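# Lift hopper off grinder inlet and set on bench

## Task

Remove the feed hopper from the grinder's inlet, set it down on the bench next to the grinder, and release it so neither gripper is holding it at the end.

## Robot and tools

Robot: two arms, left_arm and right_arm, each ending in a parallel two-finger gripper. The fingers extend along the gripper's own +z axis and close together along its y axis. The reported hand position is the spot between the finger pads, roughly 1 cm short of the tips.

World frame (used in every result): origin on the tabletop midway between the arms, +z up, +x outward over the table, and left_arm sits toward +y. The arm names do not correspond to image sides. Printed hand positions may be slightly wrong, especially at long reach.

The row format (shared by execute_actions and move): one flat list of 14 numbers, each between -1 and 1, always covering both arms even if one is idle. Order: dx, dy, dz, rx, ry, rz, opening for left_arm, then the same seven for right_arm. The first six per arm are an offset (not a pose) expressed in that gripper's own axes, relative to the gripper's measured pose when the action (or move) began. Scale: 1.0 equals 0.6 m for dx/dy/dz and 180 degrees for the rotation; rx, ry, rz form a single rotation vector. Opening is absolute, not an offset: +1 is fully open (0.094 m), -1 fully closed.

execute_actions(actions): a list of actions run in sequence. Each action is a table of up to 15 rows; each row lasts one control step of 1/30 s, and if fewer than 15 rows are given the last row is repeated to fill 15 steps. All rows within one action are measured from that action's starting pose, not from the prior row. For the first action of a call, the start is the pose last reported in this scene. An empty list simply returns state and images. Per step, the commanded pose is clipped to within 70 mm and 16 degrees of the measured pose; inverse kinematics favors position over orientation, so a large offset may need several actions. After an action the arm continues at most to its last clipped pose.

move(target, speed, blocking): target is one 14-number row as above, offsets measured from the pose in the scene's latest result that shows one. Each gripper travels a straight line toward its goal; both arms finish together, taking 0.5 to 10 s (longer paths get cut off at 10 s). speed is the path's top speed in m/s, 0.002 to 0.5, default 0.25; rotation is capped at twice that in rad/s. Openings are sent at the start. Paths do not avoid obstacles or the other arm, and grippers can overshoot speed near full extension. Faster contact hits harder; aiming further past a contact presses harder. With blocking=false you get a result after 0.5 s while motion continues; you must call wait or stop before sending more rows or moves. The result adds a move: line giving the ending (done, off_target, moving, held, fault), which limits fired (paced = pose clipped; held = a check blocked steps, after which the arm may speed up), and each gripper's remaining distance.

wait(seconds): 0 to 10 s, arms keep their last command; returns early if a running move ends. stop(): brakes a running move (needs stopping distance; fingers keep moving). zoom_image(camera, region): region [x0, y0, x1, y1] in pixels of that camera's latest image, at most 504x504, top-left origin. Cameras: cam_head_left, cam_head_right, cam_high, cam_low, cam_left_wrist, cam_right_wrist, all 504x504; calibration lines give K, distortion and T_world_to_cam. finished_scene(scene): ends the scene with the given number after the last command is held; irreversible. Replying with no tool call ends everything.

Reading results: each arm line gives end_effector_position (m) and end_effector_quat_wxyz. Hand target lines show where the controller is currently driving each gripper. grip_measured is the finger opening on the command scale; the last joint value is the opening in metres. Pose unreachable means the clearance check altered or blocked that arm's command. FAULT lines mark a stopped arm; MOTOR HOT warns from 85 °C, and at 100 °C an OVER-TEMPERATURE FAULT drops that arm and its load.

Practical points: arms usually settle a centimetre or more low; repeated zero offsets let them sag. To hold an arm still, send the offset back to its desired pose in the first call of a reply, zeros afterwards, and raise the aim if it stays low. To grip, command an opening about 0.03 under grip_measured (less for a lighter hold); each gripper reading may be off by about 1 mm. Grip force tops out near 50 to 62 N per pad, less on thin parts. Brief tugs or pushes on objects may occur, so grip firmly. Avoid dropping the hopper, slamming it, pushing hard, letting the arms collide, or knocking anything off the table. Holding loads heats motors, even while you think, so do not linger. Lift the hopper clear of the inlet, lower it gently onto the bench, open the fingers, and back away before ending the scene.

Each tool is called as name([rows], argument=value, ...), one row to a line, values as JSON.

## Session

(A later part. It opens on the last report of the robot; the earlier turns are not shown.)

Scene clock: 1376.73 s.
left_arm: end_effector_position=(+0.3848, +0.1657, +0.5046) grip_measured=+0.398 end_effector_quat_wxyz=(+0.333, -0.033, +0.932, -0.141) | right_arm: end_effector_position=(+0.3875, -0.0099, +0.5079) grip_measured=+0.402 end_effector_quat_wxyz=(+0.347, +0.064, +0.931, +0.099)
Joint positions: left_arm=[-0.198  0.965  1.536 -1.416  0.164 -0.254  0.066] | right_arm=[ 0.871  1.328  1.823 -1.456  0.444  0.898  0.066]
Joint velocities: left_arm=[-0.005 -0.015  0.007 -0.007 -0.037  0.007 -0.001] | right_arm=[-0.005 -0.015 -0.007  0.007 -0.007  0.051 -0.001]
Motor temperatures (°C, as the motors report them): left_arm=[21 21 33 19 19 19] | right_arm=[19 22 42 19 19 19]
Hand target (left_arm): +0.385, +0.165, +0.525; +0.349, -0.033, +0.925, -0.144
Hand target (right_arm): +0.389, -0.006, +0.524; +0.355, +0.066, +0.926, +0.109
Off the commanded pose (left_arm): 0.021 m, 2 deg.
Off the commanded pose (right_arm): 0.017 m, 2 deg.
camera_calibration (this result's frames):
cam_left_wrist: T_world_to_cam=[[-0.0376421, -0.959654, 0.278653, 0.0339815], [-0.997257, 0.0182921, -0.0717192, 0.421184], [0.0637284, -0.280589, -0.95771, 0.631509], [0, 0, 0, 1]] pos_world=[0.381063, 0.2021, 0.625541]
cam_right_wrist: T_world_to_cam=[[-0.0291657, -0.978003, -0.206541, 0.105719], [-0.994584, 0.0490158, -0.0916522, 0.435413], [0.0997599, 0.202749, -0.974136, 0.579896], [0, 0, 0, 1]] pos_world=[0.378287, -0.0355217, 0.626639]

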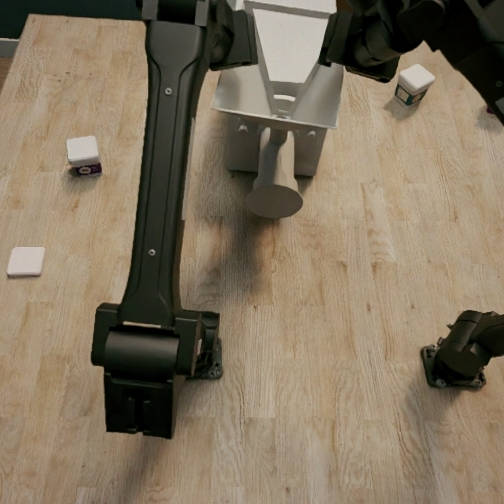

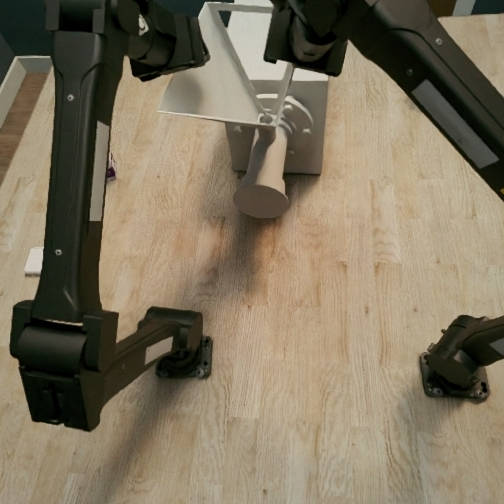

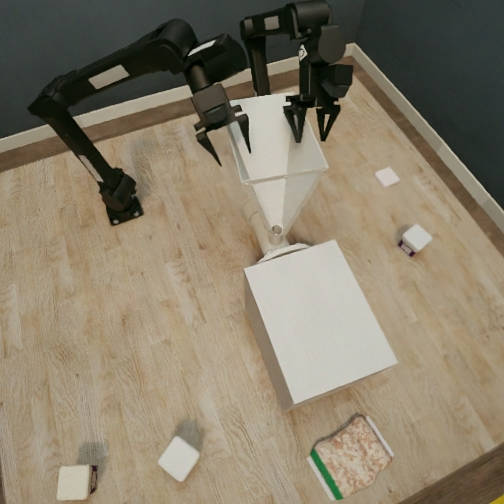

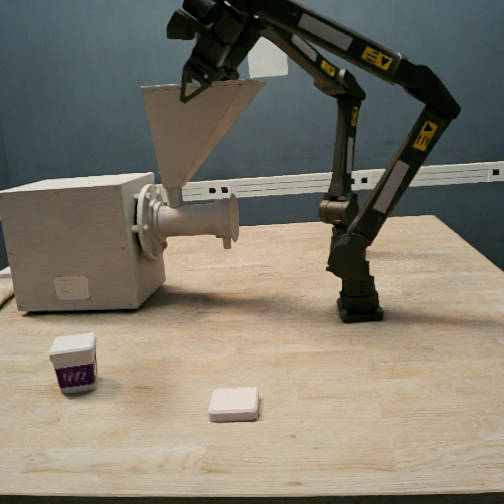

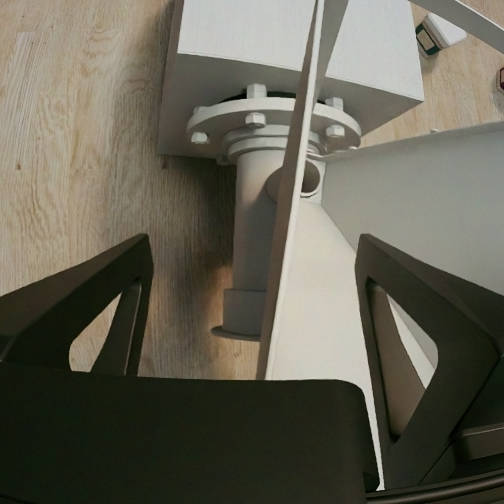

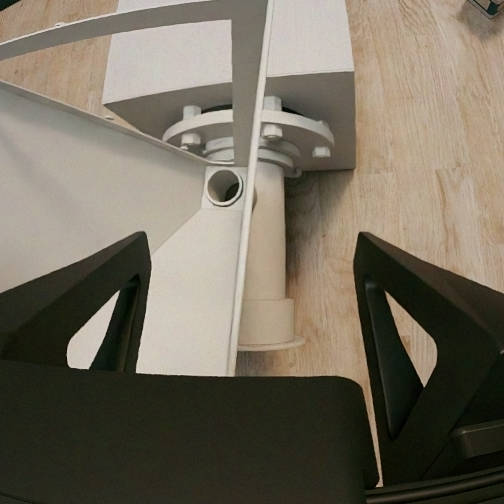

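execute_actions([
  [[-0.0204,-0.0178,-0.0246,0.0034,-0.0187,0.0036,-0.5, -0.0180,0.0065,-0.0210,-0.0205,-0.0097,0.0115,-0.5]],
  [[-0.0204,-0.0095,-0.0246,0,-0.005,0,-1.0, -0.0180,0.0065,-0.0210,0,-0.004,0,-1.0]],
  [[-0.015,-0.007,-0.018,0,0,0,-1.0, -0.013,0.005,-0.016,0,0,0,-1.0]],
])

Scene clock: 1398.90 s.
left_arm: end_effector_position=(+0.3764, +0.1521, +0.5066) grip_measured=-0.970 end_effector_quat_wxyz=(+0.318, -0.013, +0.935, -0.157) | right_arm: end_effector_position=(+0.3858, -0.0164, +0.5227) grip_measured=-0.967 end_effector_quat_wxyz=(+0.357, +0.074, +0.924, +0.112)
Joint positions: left_arm=[-0.224  0.97   1.554 -1.451  0.197 -0.246  0.001] | right_arm=[ 0.867  1.311  1.837 -1.451  0.448  0.906  0.002]
Joint velocities: left_arm=[-0.015  0.005 -0.017 -0.002  0.037  0.007 -0.   ] | right_arm=[-0.015  0.015  0.002 -0.002 -0.007 -0.022  0.   ]
Motor temperatures (°C, as the motors report them): left_arm=[21 21 33 19 19 19] | right_arm=[19 22 42 19 19 19]
Hand target (left_arm): +0.380, +0.155, +0.521; +0.328, -0.015, +0.933, -0.151
Hand target (right_arm): +0.386, -0.015, +0.536; +0.361, +0.075, +0.922, +0.118
Off the commanded pose (left_arm): 0.016 m, 1 deg.
Off the commanded pose (right_arm): 0.014 m, 1 deg.
camera_calibration (this result's frames):
cam_left_wrist: T_world_to_cam=[[-0.0823916, -0.951626, 0.296007, 0.0269018], [-0.99626, 0.0708853, -0.0494146, 0.393609], [0.0260416, -0.298972, -0.953907, 0.645263], [0, 0, 0, 1]] pos_world=[0.37755, 0.190615, 0.627008]
cam_right_wrist: T_world_to_cam=[[-0.0358308, -0.970616, -0.237949, 0.12152], [-0.991505, 0.0643178, -0.113056, 0.445603], [0.125038, 0.231877, -0.964675, 0.581484], [0, 0, 0, 1]] pos_world=[0.373464, -0.0455438, 0.640237]

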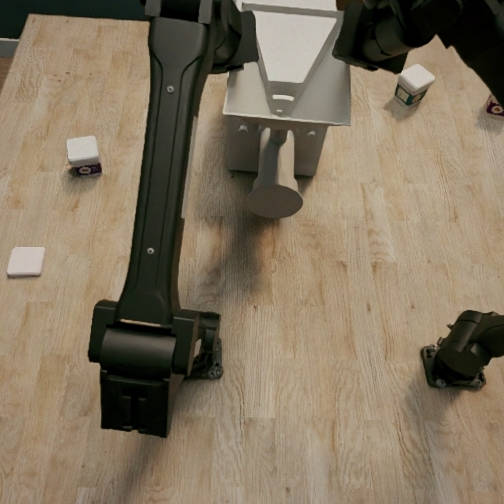

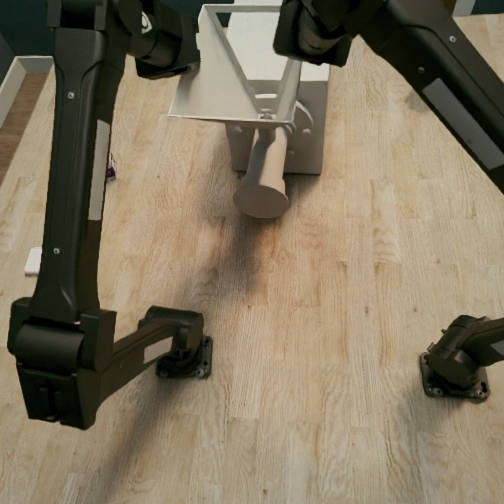

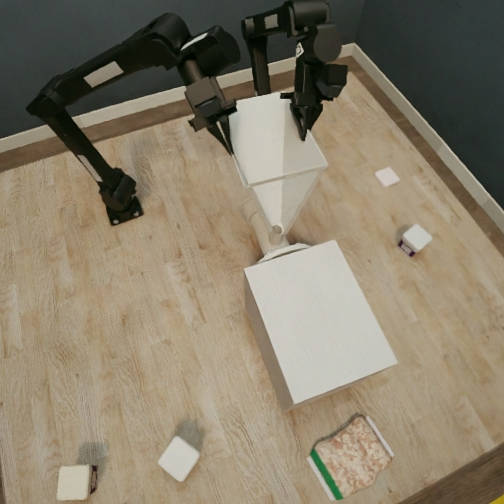

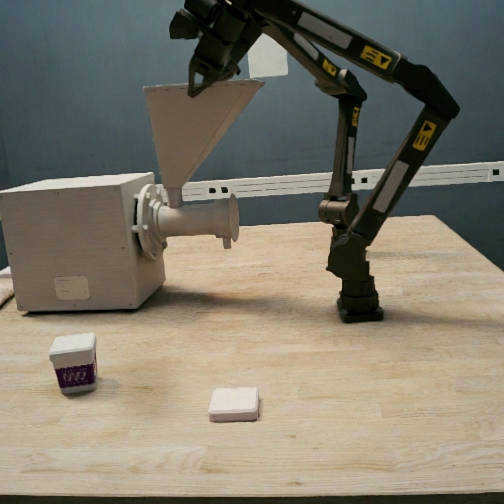

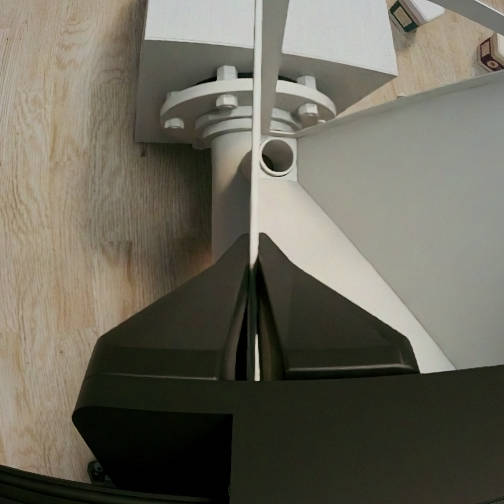

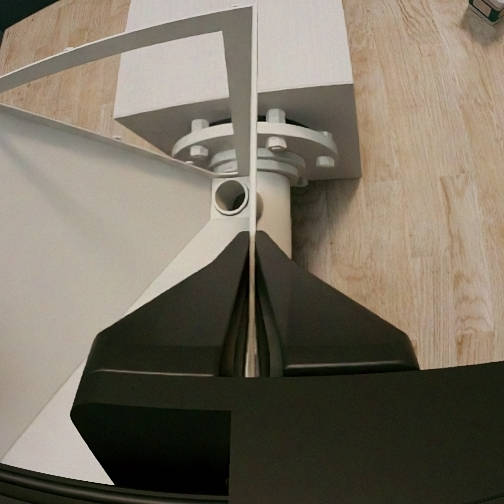

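execute_actions([
  [[-0.0118,-0.0060,-0.0150,0,0,0,-1.0, 0,0,0,0,0,0,-0.5]],
  [[-0.008,-0.004,-0.010,0,0,0,-1.0, 0.0213,0,0.0231,0,0,0,-0.5]],
  [[-0.008,-0.004,-0.010,0,0,0,-1.0, 0.0,0,0.0,0,0,0,-0.5]],
])

Scene clock: 1420.20 s.
left_arm: end_effector_position=(+0.3742, +0.1505, +0.5064) grip_measured=-0.971 end_effector_quat_wxyz=(+0.313, -0.011, +0.936, -0.162) | right_arm: end_effector_position=(+0.3866, -0.0160, +0.5022) grip_measured=-0.502 end_effector_quat_wxyz=(+0.353, +0.073, +0.927, +0.105)
Joint positions: left_arm=[-0.224  0.971  1.556 -1.461  0.208 -0.246  0.001] | right_arm=[ 0.867  1.297  1.769 -1.415  0.45   0.906  0.023]
Joint velocities: left_arm=[-0.005 -0.005 -0.017  0.017  0.037  0.051 -0.   ] | right_arm=[-0.015 -0.005 -0.002 -0.017 -0.007  0.051 -0.   ]
Motor temperatures (°C, as the motors report them): left_arm=[21 21 33 19 20 19] | right_arm=[19 22 42 19 19 19]
Hand target (left_arm): +0.374, +0.151, +0.514; +0.313, -0.011, +0.936, -0.161
Hand target (right_arm): +0.387, -0.016, +0.502; +0.353, +0.073, +0.927, +0.105
Off the commanded pose (left_arm): 0.008 m, 0 deg.
Off the commanded pose (right_arm): 0.000 m, 0 deg.
camera_calibration (this result's frames):
cam_left_wrist: T_world_to_cam=[[-0.0865131, -0.948772, 0.303887, 0.0223817], [-0.996143, 0.0778858, -0.0404213, 0.38586], [0.0146821, -0.306212, -0.95185, 0.648871], [0, 0, 0, 1]] pos_world=[0.376781, 0.189874, 0.626424]
cam_right_wrist: T_world_to_cam=[[-0.0397383, -0.973893, -0.223504, 0.11129], [-0.992374, 0.064586, -0.104985, 0.440403], [0.116679, 0.217628, -0.969033, 0.566743], [0, 0, 0, 1]] pos_world=[0.37534, -0.0433986, 0.620301]

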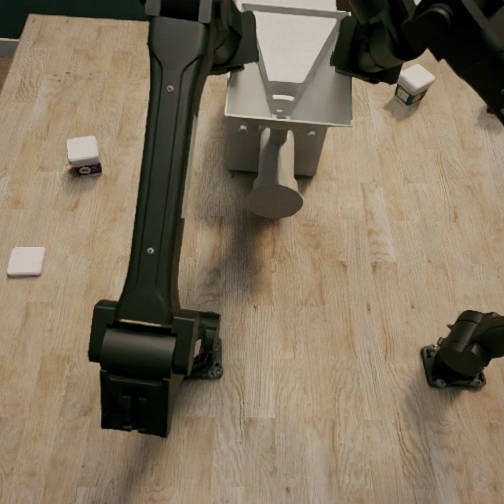

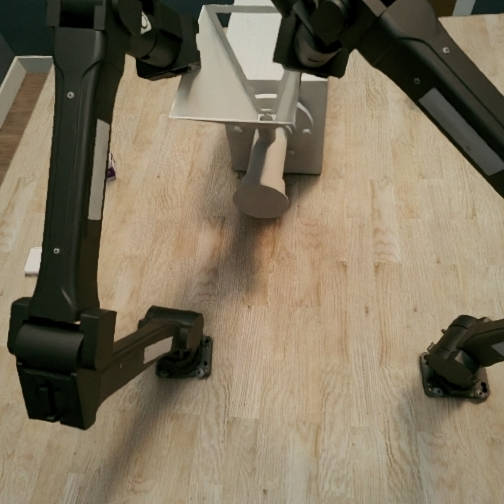

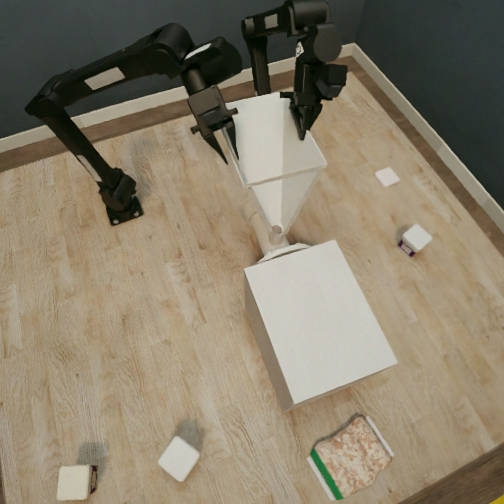

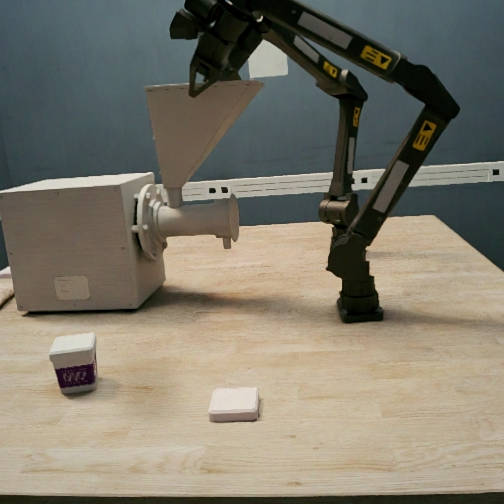

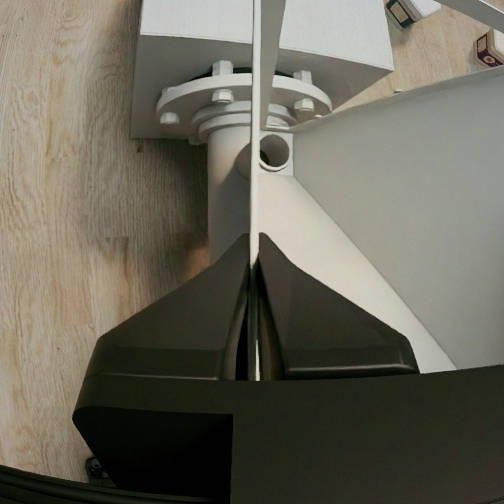

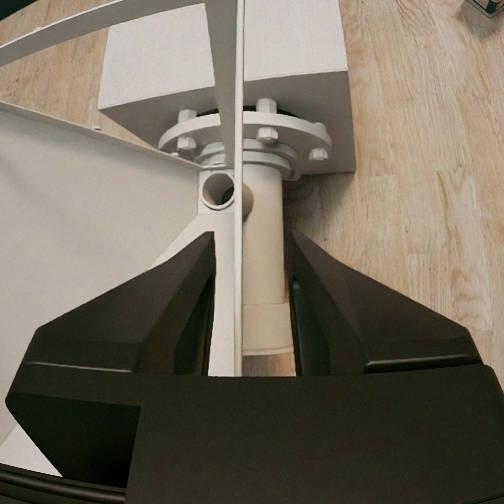

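execute_actions([
  [[-0.008,-0.004,-0.010,0,0,0,-1.0, -0.004,0.007,-0.005,0,0,0,-0.75]],
  [[-0.008,-0.004,-0.010,0,0,0,-1.0, -0.004,0.002,-0.005,0,0,0,-1.0]],
])

Scene clock: 1425.17 s.
left_arm: end_effector_position=(+0.3738, +0.1492, +0.5064) grip_measured=-0.971 end_effector_quat_wxyz=(+0.312, -0.009, +0.936, -0.164) | right_arm: end_effector_position=(+0.3859, -0.0135, +0.5021) grip_measured=-0.967 end_effector_quat_wxyz=(+0.350, +0.080, +0.926, +0.113)
Joint positions: left_arm=[-0.225  0.971  1.556 -1.462  0.214 -0.245  0.001] | right_arm=[ 0.868  1.297  1.769 -1.41   0.442  0.926  0.002]
Joint velocities: left_arm=[-0.005 -0.015  0.007  0.017  0.037  0.022  0.001] | right_arm=[-0.005  0.005 -0.002  0.002  0.022  0.022  0.   ]
Motor temperatures (°C, as the motors report them): left_arm=[21 21 32 19 20 19] | right_arm=[19 22 41 19 19 19]
Hand target (left_arm): +0.374, +0.150, +0.514; +0.313, -0.011, +0.936, -0.163
Hand target (right_arm): +0.386, -0.017, +0.506; +0.353, +0.073, +0.927, +0.103
Off the commanded pose (left_arm): 0.008 m, 0 deg.
Off the commanded pose (right_arm): 0.005 m, 1 deg.
camera_calibration (this result's frames):
cam_left_wrist: T_world_to_cam=[[-0.0920723, -0.947357, 0.306655, 0.0216112], [-0.995675, 0.0837406, -0.0402465, 0.384403], [0.0124483, -0.309034, -0.950969, 0.649394], [0, 0, 0, 1]] pos_world=[0.376646, 0.188968, 0.626397]
cam_right_wrist: T_world_to_cam=[[-0.0483579, -0.968729, -0.243362, 0.126997], [-0.992444, 0.0741088, -0.0977921, 0.436098], [0.112769, 0.236794, -0.964993, 0.565957], [0, 0, 0, 1]] pos_world=[0.375121, -0.0433085, 0.619697]

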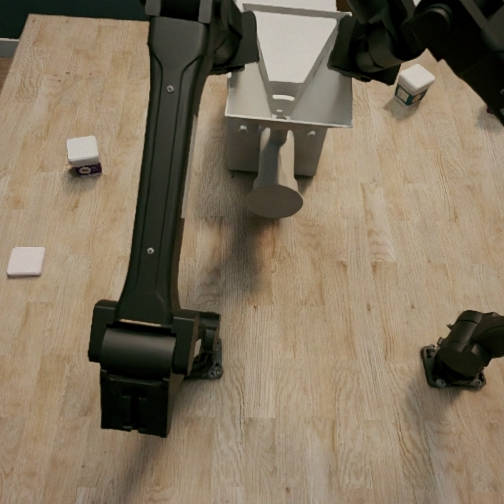

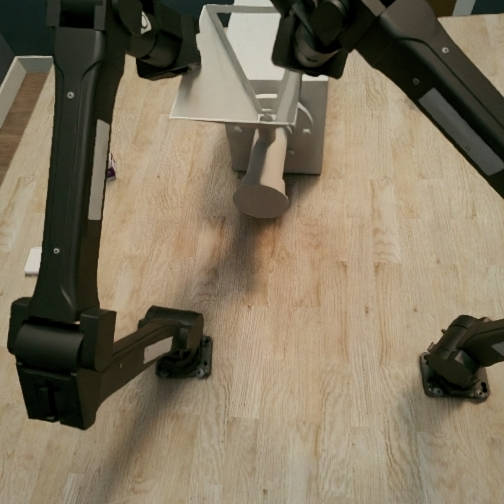

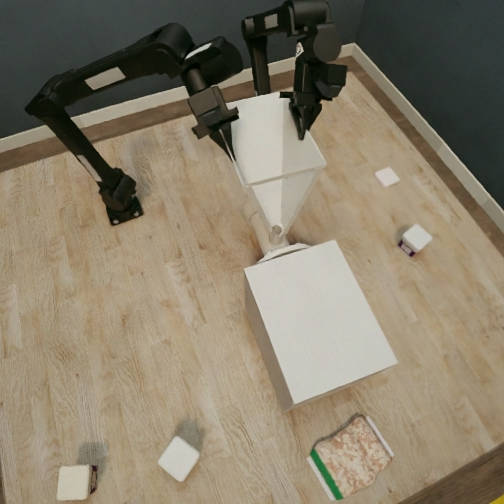

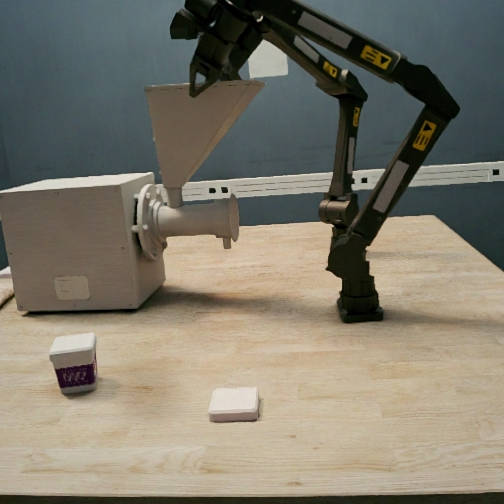

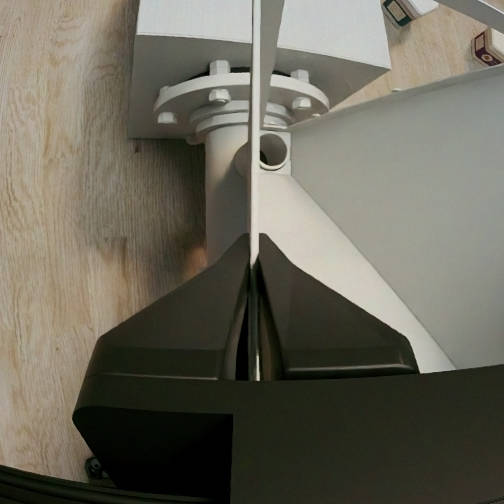

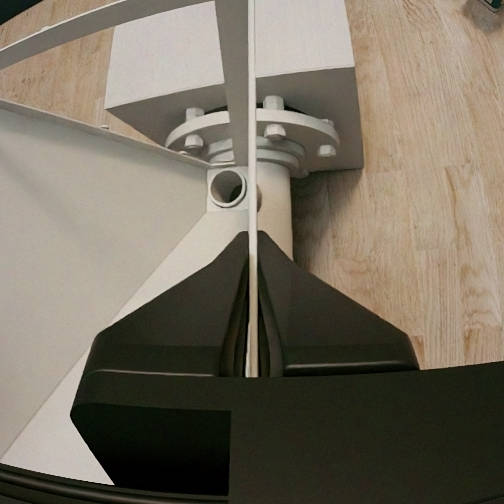

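execute_actions([
  [[-0.008,-0.004,-0.010,0,0,0,-1,-0.008,0.004,-0.010,0,0,0,-1],[-0.013,-0.007,-0.016,0,0,0,-1,-0.014,0.006,-0.016,0,0,0,-1],[-0.017,-0.009,-0.022,0,0,0,-1,-0.018,0.008,-0.021,0,0,0,-1],[-0.021,-0.011,-0.027,0,0,0,-1,-0.023,0.010,-0.026,0,0,0,-1],[-0.025,-0.014,-0.033,0,0,0,-1,-0.027,0.011,-0.032,0,0,0,-1],[-0.029,-0.016,-0.038,0,0,0,-1,-0.032,0.013,-0.037,0,0,0,-1],[-0.034,-0.018,-0.043,0,0,0,-1,-0.036,0.015,-0.042,0,0,0,-1],[-0.038,-0.020,-0.049,0,0,0,-1,-0.041,0.017,-0.047,0,0,0,-1],[-0.042,-0.023,-0.054,0,0,0,-1,-0.046,0.019,-0.053,0,0,0,-1],[-0.046,-0.025,-0.060,0,0,0,-1,-0.050,0.021,-0.058,0,0,0,-1],[-0.050,-0.027,-0.065,0,0,0,-1,-0.055,0.023,-0.063,0,0,0,-1],[-0.054,-0.029,-0.071,0,0,0,-1,-0.059,0.025,-0.068,0,0,0,-1],[-0.059,-0.032,-0.076,0,0,0,-1,-0.064,0.027,-0.074,0,0,0,-1],[-0.0629,-0.0339,-0.0815,0,0,0,-1,-0.0683,0.0287,-0.0788,0,0,0,-1]],
  [[-0.0629,-0.0339,-0.0815,0,0,0,-1,-0.0683,0.0287,-0.0788,0,0,0,-1]],
])

Scene clock: 1441.30 s.
left_arm: end_effector_position=(+0.3921, +0.1490, +0.5534) grip_measured=-0.970 end_effector_quat_wxyz=(+0.263, -0.005, +0.954, -0.147) | right_arm: end_effector_position=(+0.4026, -0.0141, +0.5476) grip_measured=-0.944 end_effector_quat_wxyz=(+0.317, +0.089, +0.941, +0.073)
Joint positions: left_arm=[-0.224  1.164  1.88  -1.705  0.202 -0.217  0.001] | right_arm=[ 0.834  1.479  2.136 -1.701  0.425  0.938  0.003]
Joint velocities: left_arm=[ 0.005 -0.005 -0.002  0.002  0.022 -0.037  0.   ] | right_arm=[-0.005 -0.005 -0.017 -0.007  0.037 -0.022 -0.   ]
Motor temperatures (°C, as the motors report them): left_arm=[21 21 32 19 19 19] | right_arm=[19 22 41 19 20 19]
Hand target (left_arm): +0.387, +0.147, +0.583; +0.294, -0.008, +0.943, -0.156
Hand target (right_arm): +0.397, -0.013, +0.578; +0.340, +0.082, +0.932, +0.095
Off the commanded pose (left_arm): 0.032 m, 1 deg.
Off the commanded pose (right_arm): 0.032 m, 2 deg.
joint sent to its limit (left arm) — the command would take joint 4 (wrist pitch) past its lower limit, so that joint was sent only as far as its limit.
joint sent to its limit (right arm) — the command would take joint 4 (wrist pitch) past its lower limit, so that joint was sent only as far as its limit.
camera_calibration (this result's frames):
cam_left_wrist: T_world_to_cam=[[-0.0752701, -0.958128, 0.27627, 0.0204955], [-0.993194, 0.096731, 0.0648743, 0.343483], [-0.0888818, -0.269507, -0.958888, 0.732016], [0, 0, 0, 1]] pos_world=[0.407751, 0.183695, 0.673975]
cam_right_wrist: T_world_to_cam=[[-0.0978562, -0.979915, -0.173757, 0.119991], [-0.994316, 0.103628, -0.0244403, 0.418141], [0.0419555, 0.170378, -0.984485, 0.646374], [0, 0, 0, 1]] pos_world=[0.400387, -0.0358776, 0.667414]

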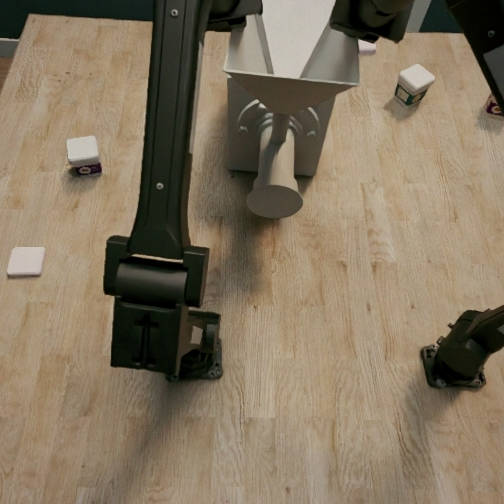

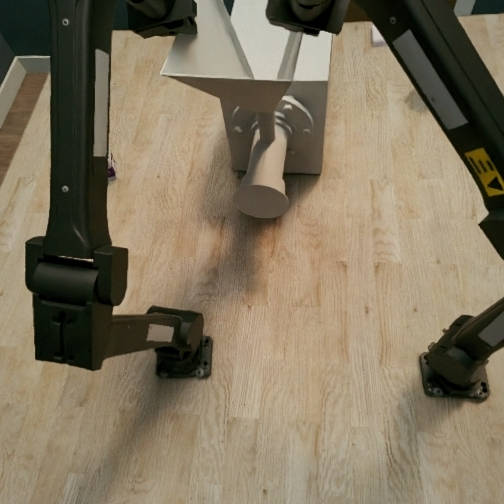

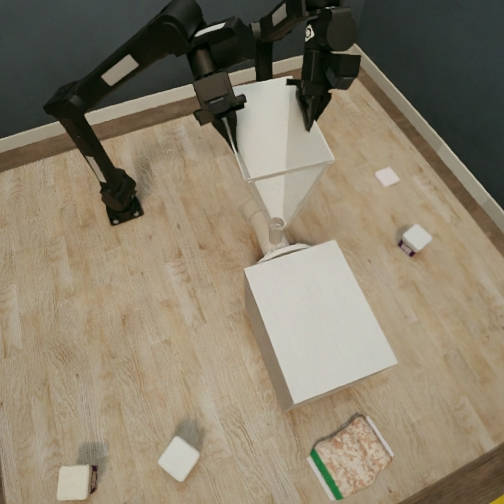

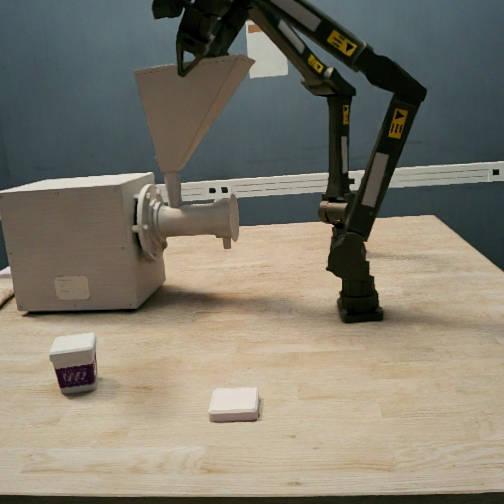

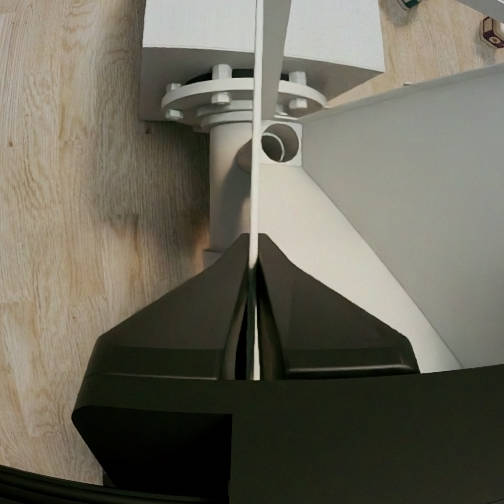

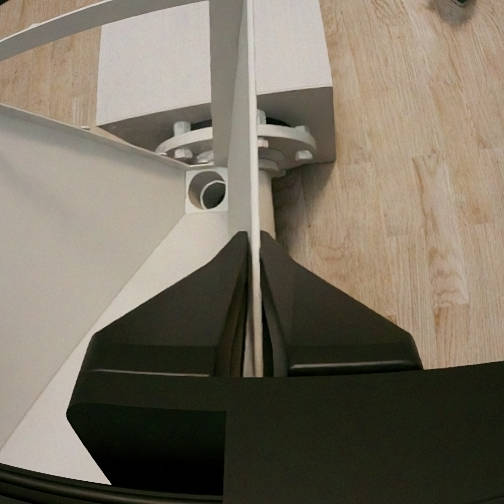

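zoom_image(camera="cam_low", region=[100, 40, 300, 240])

Region (100, 40, 300, 240) of cam_low's 504x504 image, scaled by 2.520, with more detail than that image has.

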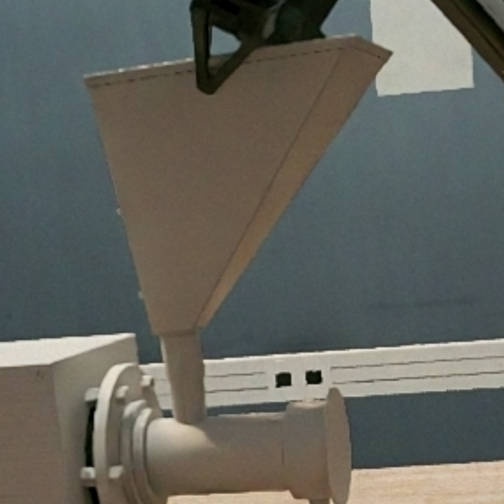

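execute_actions([
  [[-0.027,-0.015,-0.044,0,0,0,-1,-0.031,0.010,-0.042,0,0,0,-1],[-0.031,-0.018,-0.051,0,0,0,-1,-0.036,0.012,-0.049,0,0,0,-1],[-0.035,-0.020,-0.058,0,0,0,-1,-0.041,0.014,-0.055,0,0,0,-1],[-0.039,-0.022,-0.064,0,0,0,-1,-0.045,0.015,-0.061,0,0,0,-1],[-0.043,-0.024,-0.071,0,0,0,-1,-0.050,0.017,-0.068,0,0,0,-1],[-0.047,-0.027,-0.077,0,0,0,-1,-0.055,0.018,-0.074,0,0,0,-1],[-0.051,-0.029,-0.083,0,0,0,-1,-0.059,0.020,-0.080,0,0,0,-1],[-0.0542,-0.0307,-0.0889,0,0,0,-1,-0.0632,0.0210,-0.0852,0,0,0,-1]],
  [[-0.045,-0.026,-0.075,0,0,0,-1,-0.053,0.018,-0.072,0,0,0,-1]],
])

Scene clock: 1466.33 s.
left_arm: end_effector_position=(+0.3985, +0.1465, +0.6107) grip_measured=-0.971 end_effector_quat_wxyz=(+0.320, -0.005, +0.933, -0.164) | right_arm: end_effector_position=(+0.4108, -0.0159, +0.6067) grip_measured=-0.969 end_effector_quat_wxyz=(+0.360, +0.085, +0.922, +0.117)
Joint positions: left_arm=[-0.223  1.208  2.052 -1.705  0.213 -0.236  0.001] | right_arm=[ 0.819  1.519  2.323 -1.705  0.424  0.884  0.001]
Joint velocities: left_arm=[-0.005 -0.005 -0.022 -0.007 -0.037 -0.066 -0.   ] | right_arm=[-0.005  0.015 -0.002 -0.022  0.007 -0.022 -0.001]
Motor temperatures (°C, as the motors report them): left_arm=[21 21 34 19 19 19] | right_arm=[19 22 43 19 20 19]
Hand target (left_arm): +0.388, +0.148, +0.641; +0.353, -0.009, +0.920, -0.171
Hand target (right_arm): +0.402, -0.021, +0.638; +0.382, +0.079, +0.910, +0.141
Off the commanded pose (left_arm): 0.034 m, 3 deg.
Off the commanded pose (right_arm): 0.035 m, 3 deg.
joint sent to its limit (left arm) — the command would take joint 4 (wrist pitch) past its lower limit, so that joint was sent only as far as its limit.
joint sent to its limit (right arm) — the command would take joint 4 (wrist pitch) past its lower limit, so that joint was sent only as far as its limit.
camera_calibration (this result's frames):
cam_left_wrist: T_world_to_cam=[[-0.100795, -0.947864, 0.302314, -0.00449755], [-0.9945, 0.0873014, -0.057856, 0.423189], [0.0284471, -0.306483, -0.951451, 0.740866], [0, 0, 0, 1]] pos_world=[0.399333, 0.185855, 0.730741]
cam_right_wrist: T_world_to_cam=[[-0.0521649, -0.965795, -0.254007, 0.159376], [-0.989529, 0.0842665, -0.117184, 0.48188], [0.13458, 0.245234, -0.960077, 0.652789], [0, 0, 0, 1]] pos_world=[0.397296, -0.0467677, 0.723679]

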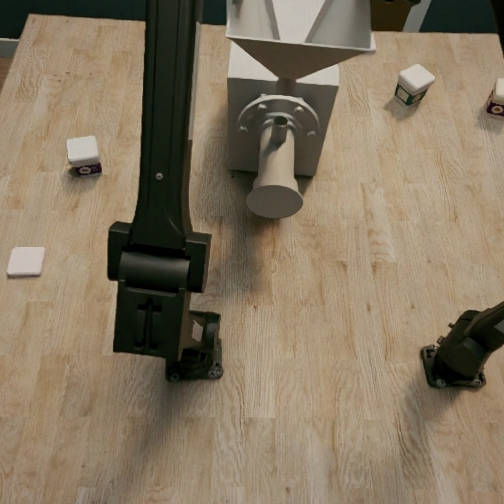

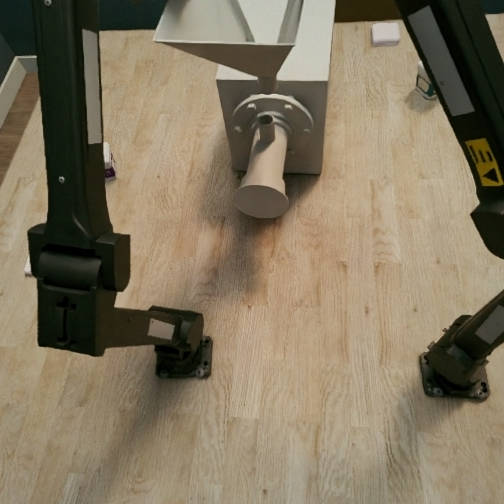

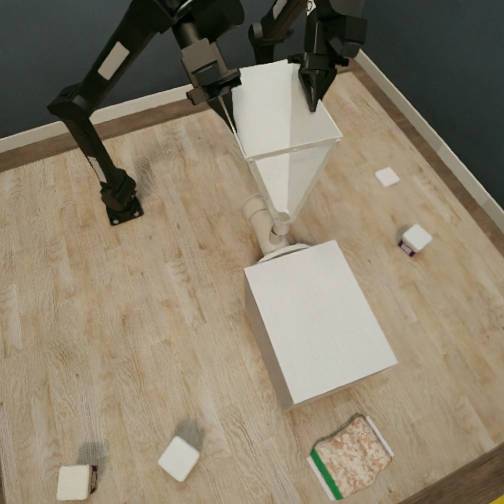

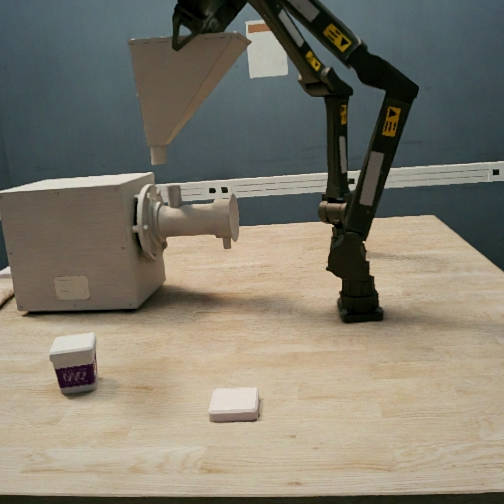

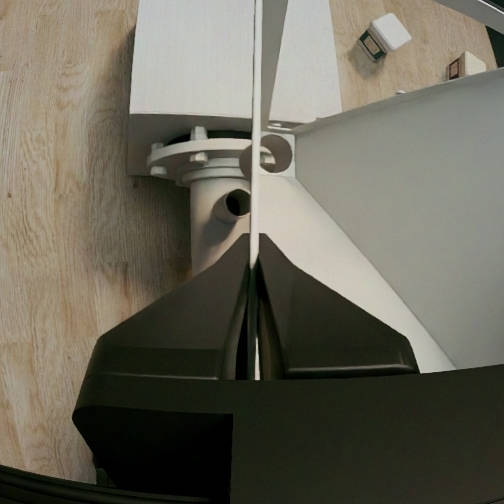

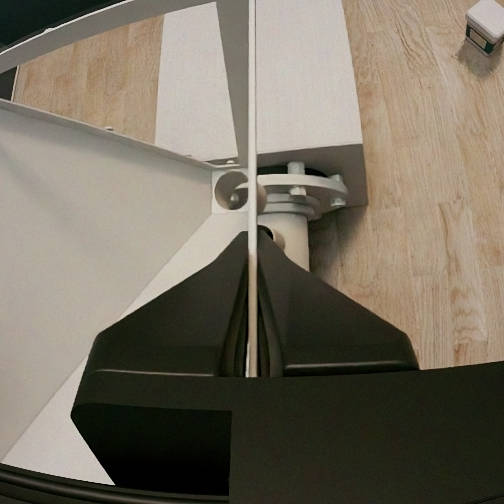

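move(target=[-0.0050,-0.2205,0.0286,0.0057,-0.0774,0.0304,-1, -0.0844,-0.1938,-0.0692,-0.0233,-0.0797,-0.0071,-1], speed=0.08)

Scene clock: 1524.90 s.
left_arm: end_effector_position=(+0.3986, +0.0254, +0.6182) grip_measured=-0.970 end_effector_quat_wxyz=(+0.408, +0.014, +0.901, -0.146) | right_arm: end_effector_position=(+0.4119, -0.1419, +0.6104) grip_measured=-0.966 end_effector_quat_wxyz=(+0.446, +0.080, +0.883, +0.123)
Joint positions: left_arm=[-0.697  1.198  1.964 -1.456 -0.203 -0.492  0.001] | right_arm=[ 0.578  1.163  1.872 -1.365  0.349  0.617  0.002]
Joint velocities: left_arm=[-0.005 -0.015  0.012 -0.002 -0.022  0.022  0.   ] | right_arm=[-0.005  0.015 -0.022  0.032 -0.037 -0.022 -0.001]
Motor temperatures (°C, as the motors report them): left_arm=[21 21 34 19 19 19] | right_arm=[19 22 43 19 20 19]
Hand target (left_arm): +0.398, +0.021, +0.639; +0.438, +0.022, +0.885, -0.157
Hand target (right_arm): +0.409, -0.147, +0.635; +0.475, +0.077, +0.866, +0.135
Off the commanded pose (left_arm): 0.024 m, 4 deg.
Off the commanded pose (right_arm): 0.027 m, 4 deg.
move: off_target (left_arm, right_arm)
camera_calibration (this result's frames):
cam_left_wrist: T_world_to_cam=[[-0.1498, -0.958326, 0.243251, -0.0652067], [-0.965938, 0.0893448, -0.24286, 0.5372], [0.211006, -0.271346, -0.939067, 0.629594], [0, 0, 0, 1]] pos_world=[0.376286, 0.0603524, 0.737558]
cam_right_wrist: T_world_to_cam=[[-0.0155925, -0.96464, -0.26311, 0.0294073], [-0.948885, 0.0972378, -0.300269, 0.59092], [0.315236, 0.24498, -0.916849, 0.586288], [0, 0, 0, 1]] pos_world=[0.376355, -0.172721, 0.722709]

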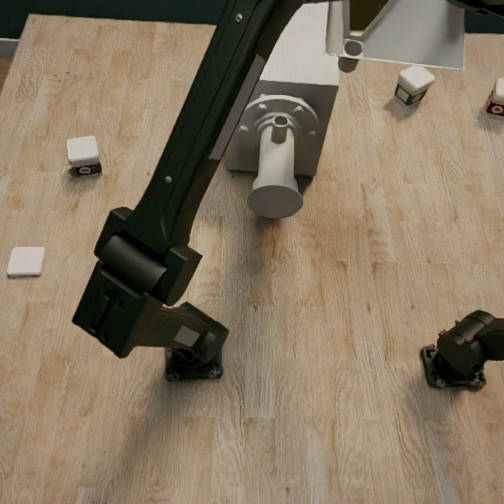

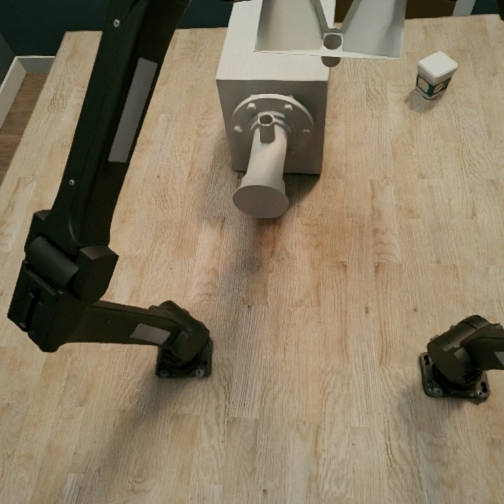

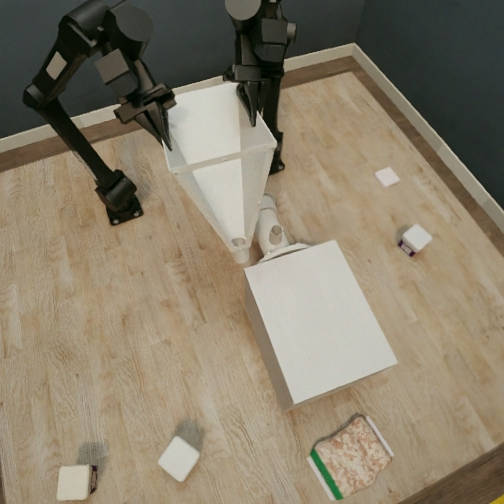

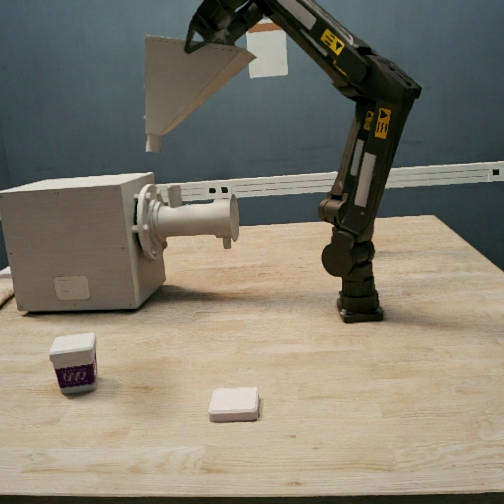

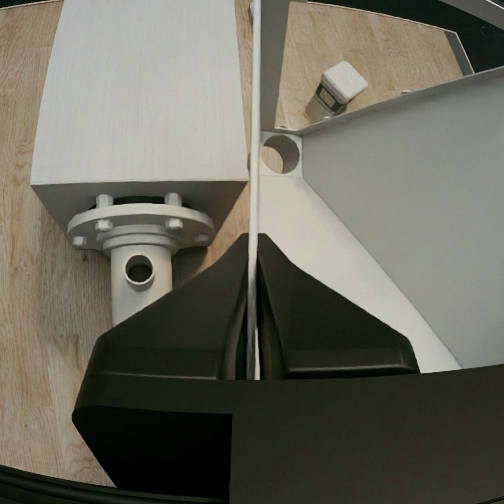

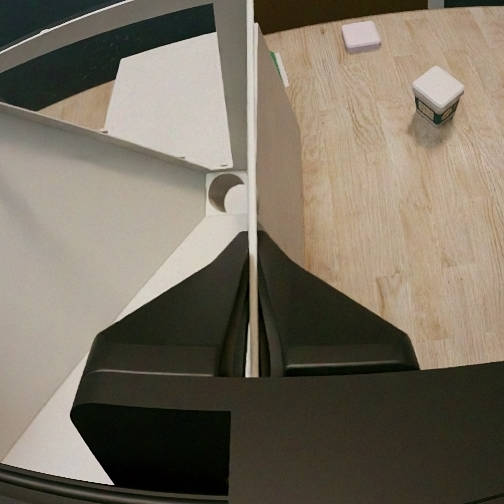

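move(target=[0.0495,-0.1872,0.1502,0.0075,-0.0930,0.0360,-1, -0.0220,-0.2378,0.0552,-0.0261,-0.0964,-0.0055,-1], speed=0.09)

Scene clock: 1559.93 s.
left_arm: end_effector_position=(+0.4365, -0.1055, +0.5317) grip_measured=-0.968 end_effector_quat_wxyz=(+0.508, +0.036, +0.852, -0.124) | right_arm: end_effector_position=(+0.4491, -0.2731, +0.5143) grip_measured=-0.963 end_effector_quat_wxyz=(+0.527, +0.082, +0.833, +0.144)
Joint positions: left_arm=[-0.962  1.247  1.615 -0.92  -0.53  -0.5    0.001] | right_arm=[ 0.084  0.883  1.278 -0.81  -0.049  0.344  0.002]
Joint velocities: left_arm=[-0.015  0.005 -0.007 -0.017 -0.066 -0.051 -0.   ] | right_arm=[-0.005 -0.005  0.002  0.012 -0.066  0.022 -0.   ]
Motor temperatures (°C, as the motors report them): left_arm=[21 21 32 19 20 19] | right_arm=[19 22 41 19 20 19]
Hand target (left_arm): +0.429, -0.107, +0.567; +0.541, +0.048, +0.829, -0.136
Hand target (right_arm): +0.440, -0.278, +0.558; +0.577, +0.075, +0.801, +0.144
Off the commanded pose (left_arm): 0.037 m, 5 deg.
Off the commanded pose (right_arm): 0.047 m, 7 deg.
move: off_target (left_arm, right_arm)
camera_calibration (this result's frames):
cam_left_wrist: T_world_to_cam=[[-0.190197, -0.967479, 0.166761, -0.106572], [-0.887258, 0.0966837, -0.451027, 0.64161], [0.420237, -0.233744, -0.876792, 0.384451], [0, 0, 0, 1]] pos_world=[0.387444, -0.0752758, 0.644239]
cam_right_wrist: T_world_to_cam=[[0.0258436, -0.953982, -0.298747, -0.119273], [-0.873137, 0.123983, -0.471444, 0.671405], [0.486789, 0.273031, -0.829753, 0.404418], [0, 0, 0, 1]] pos_world=[0.392445, -0.307445, 0.616465]

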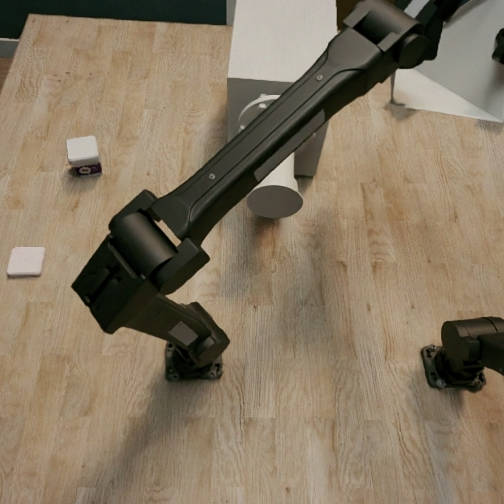

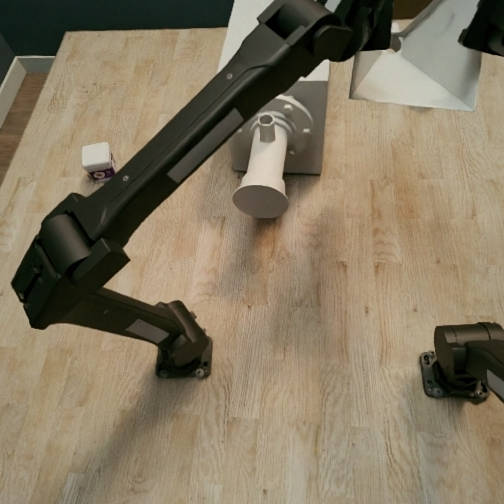

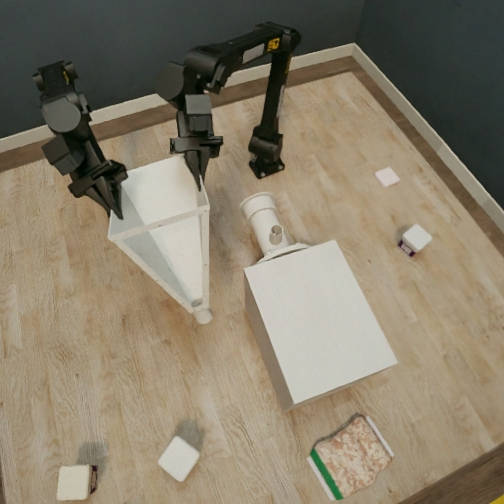

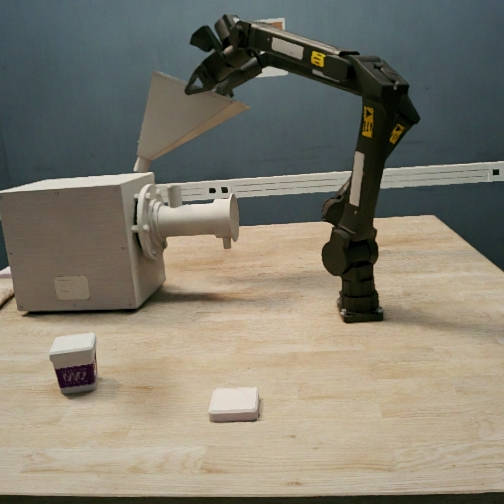

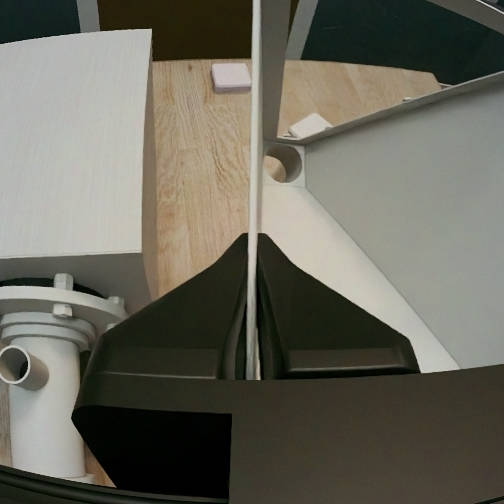

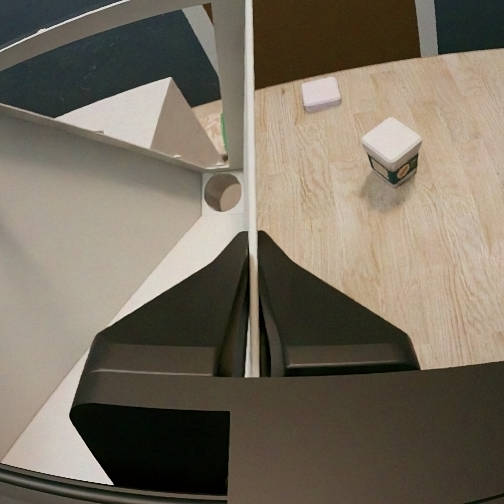

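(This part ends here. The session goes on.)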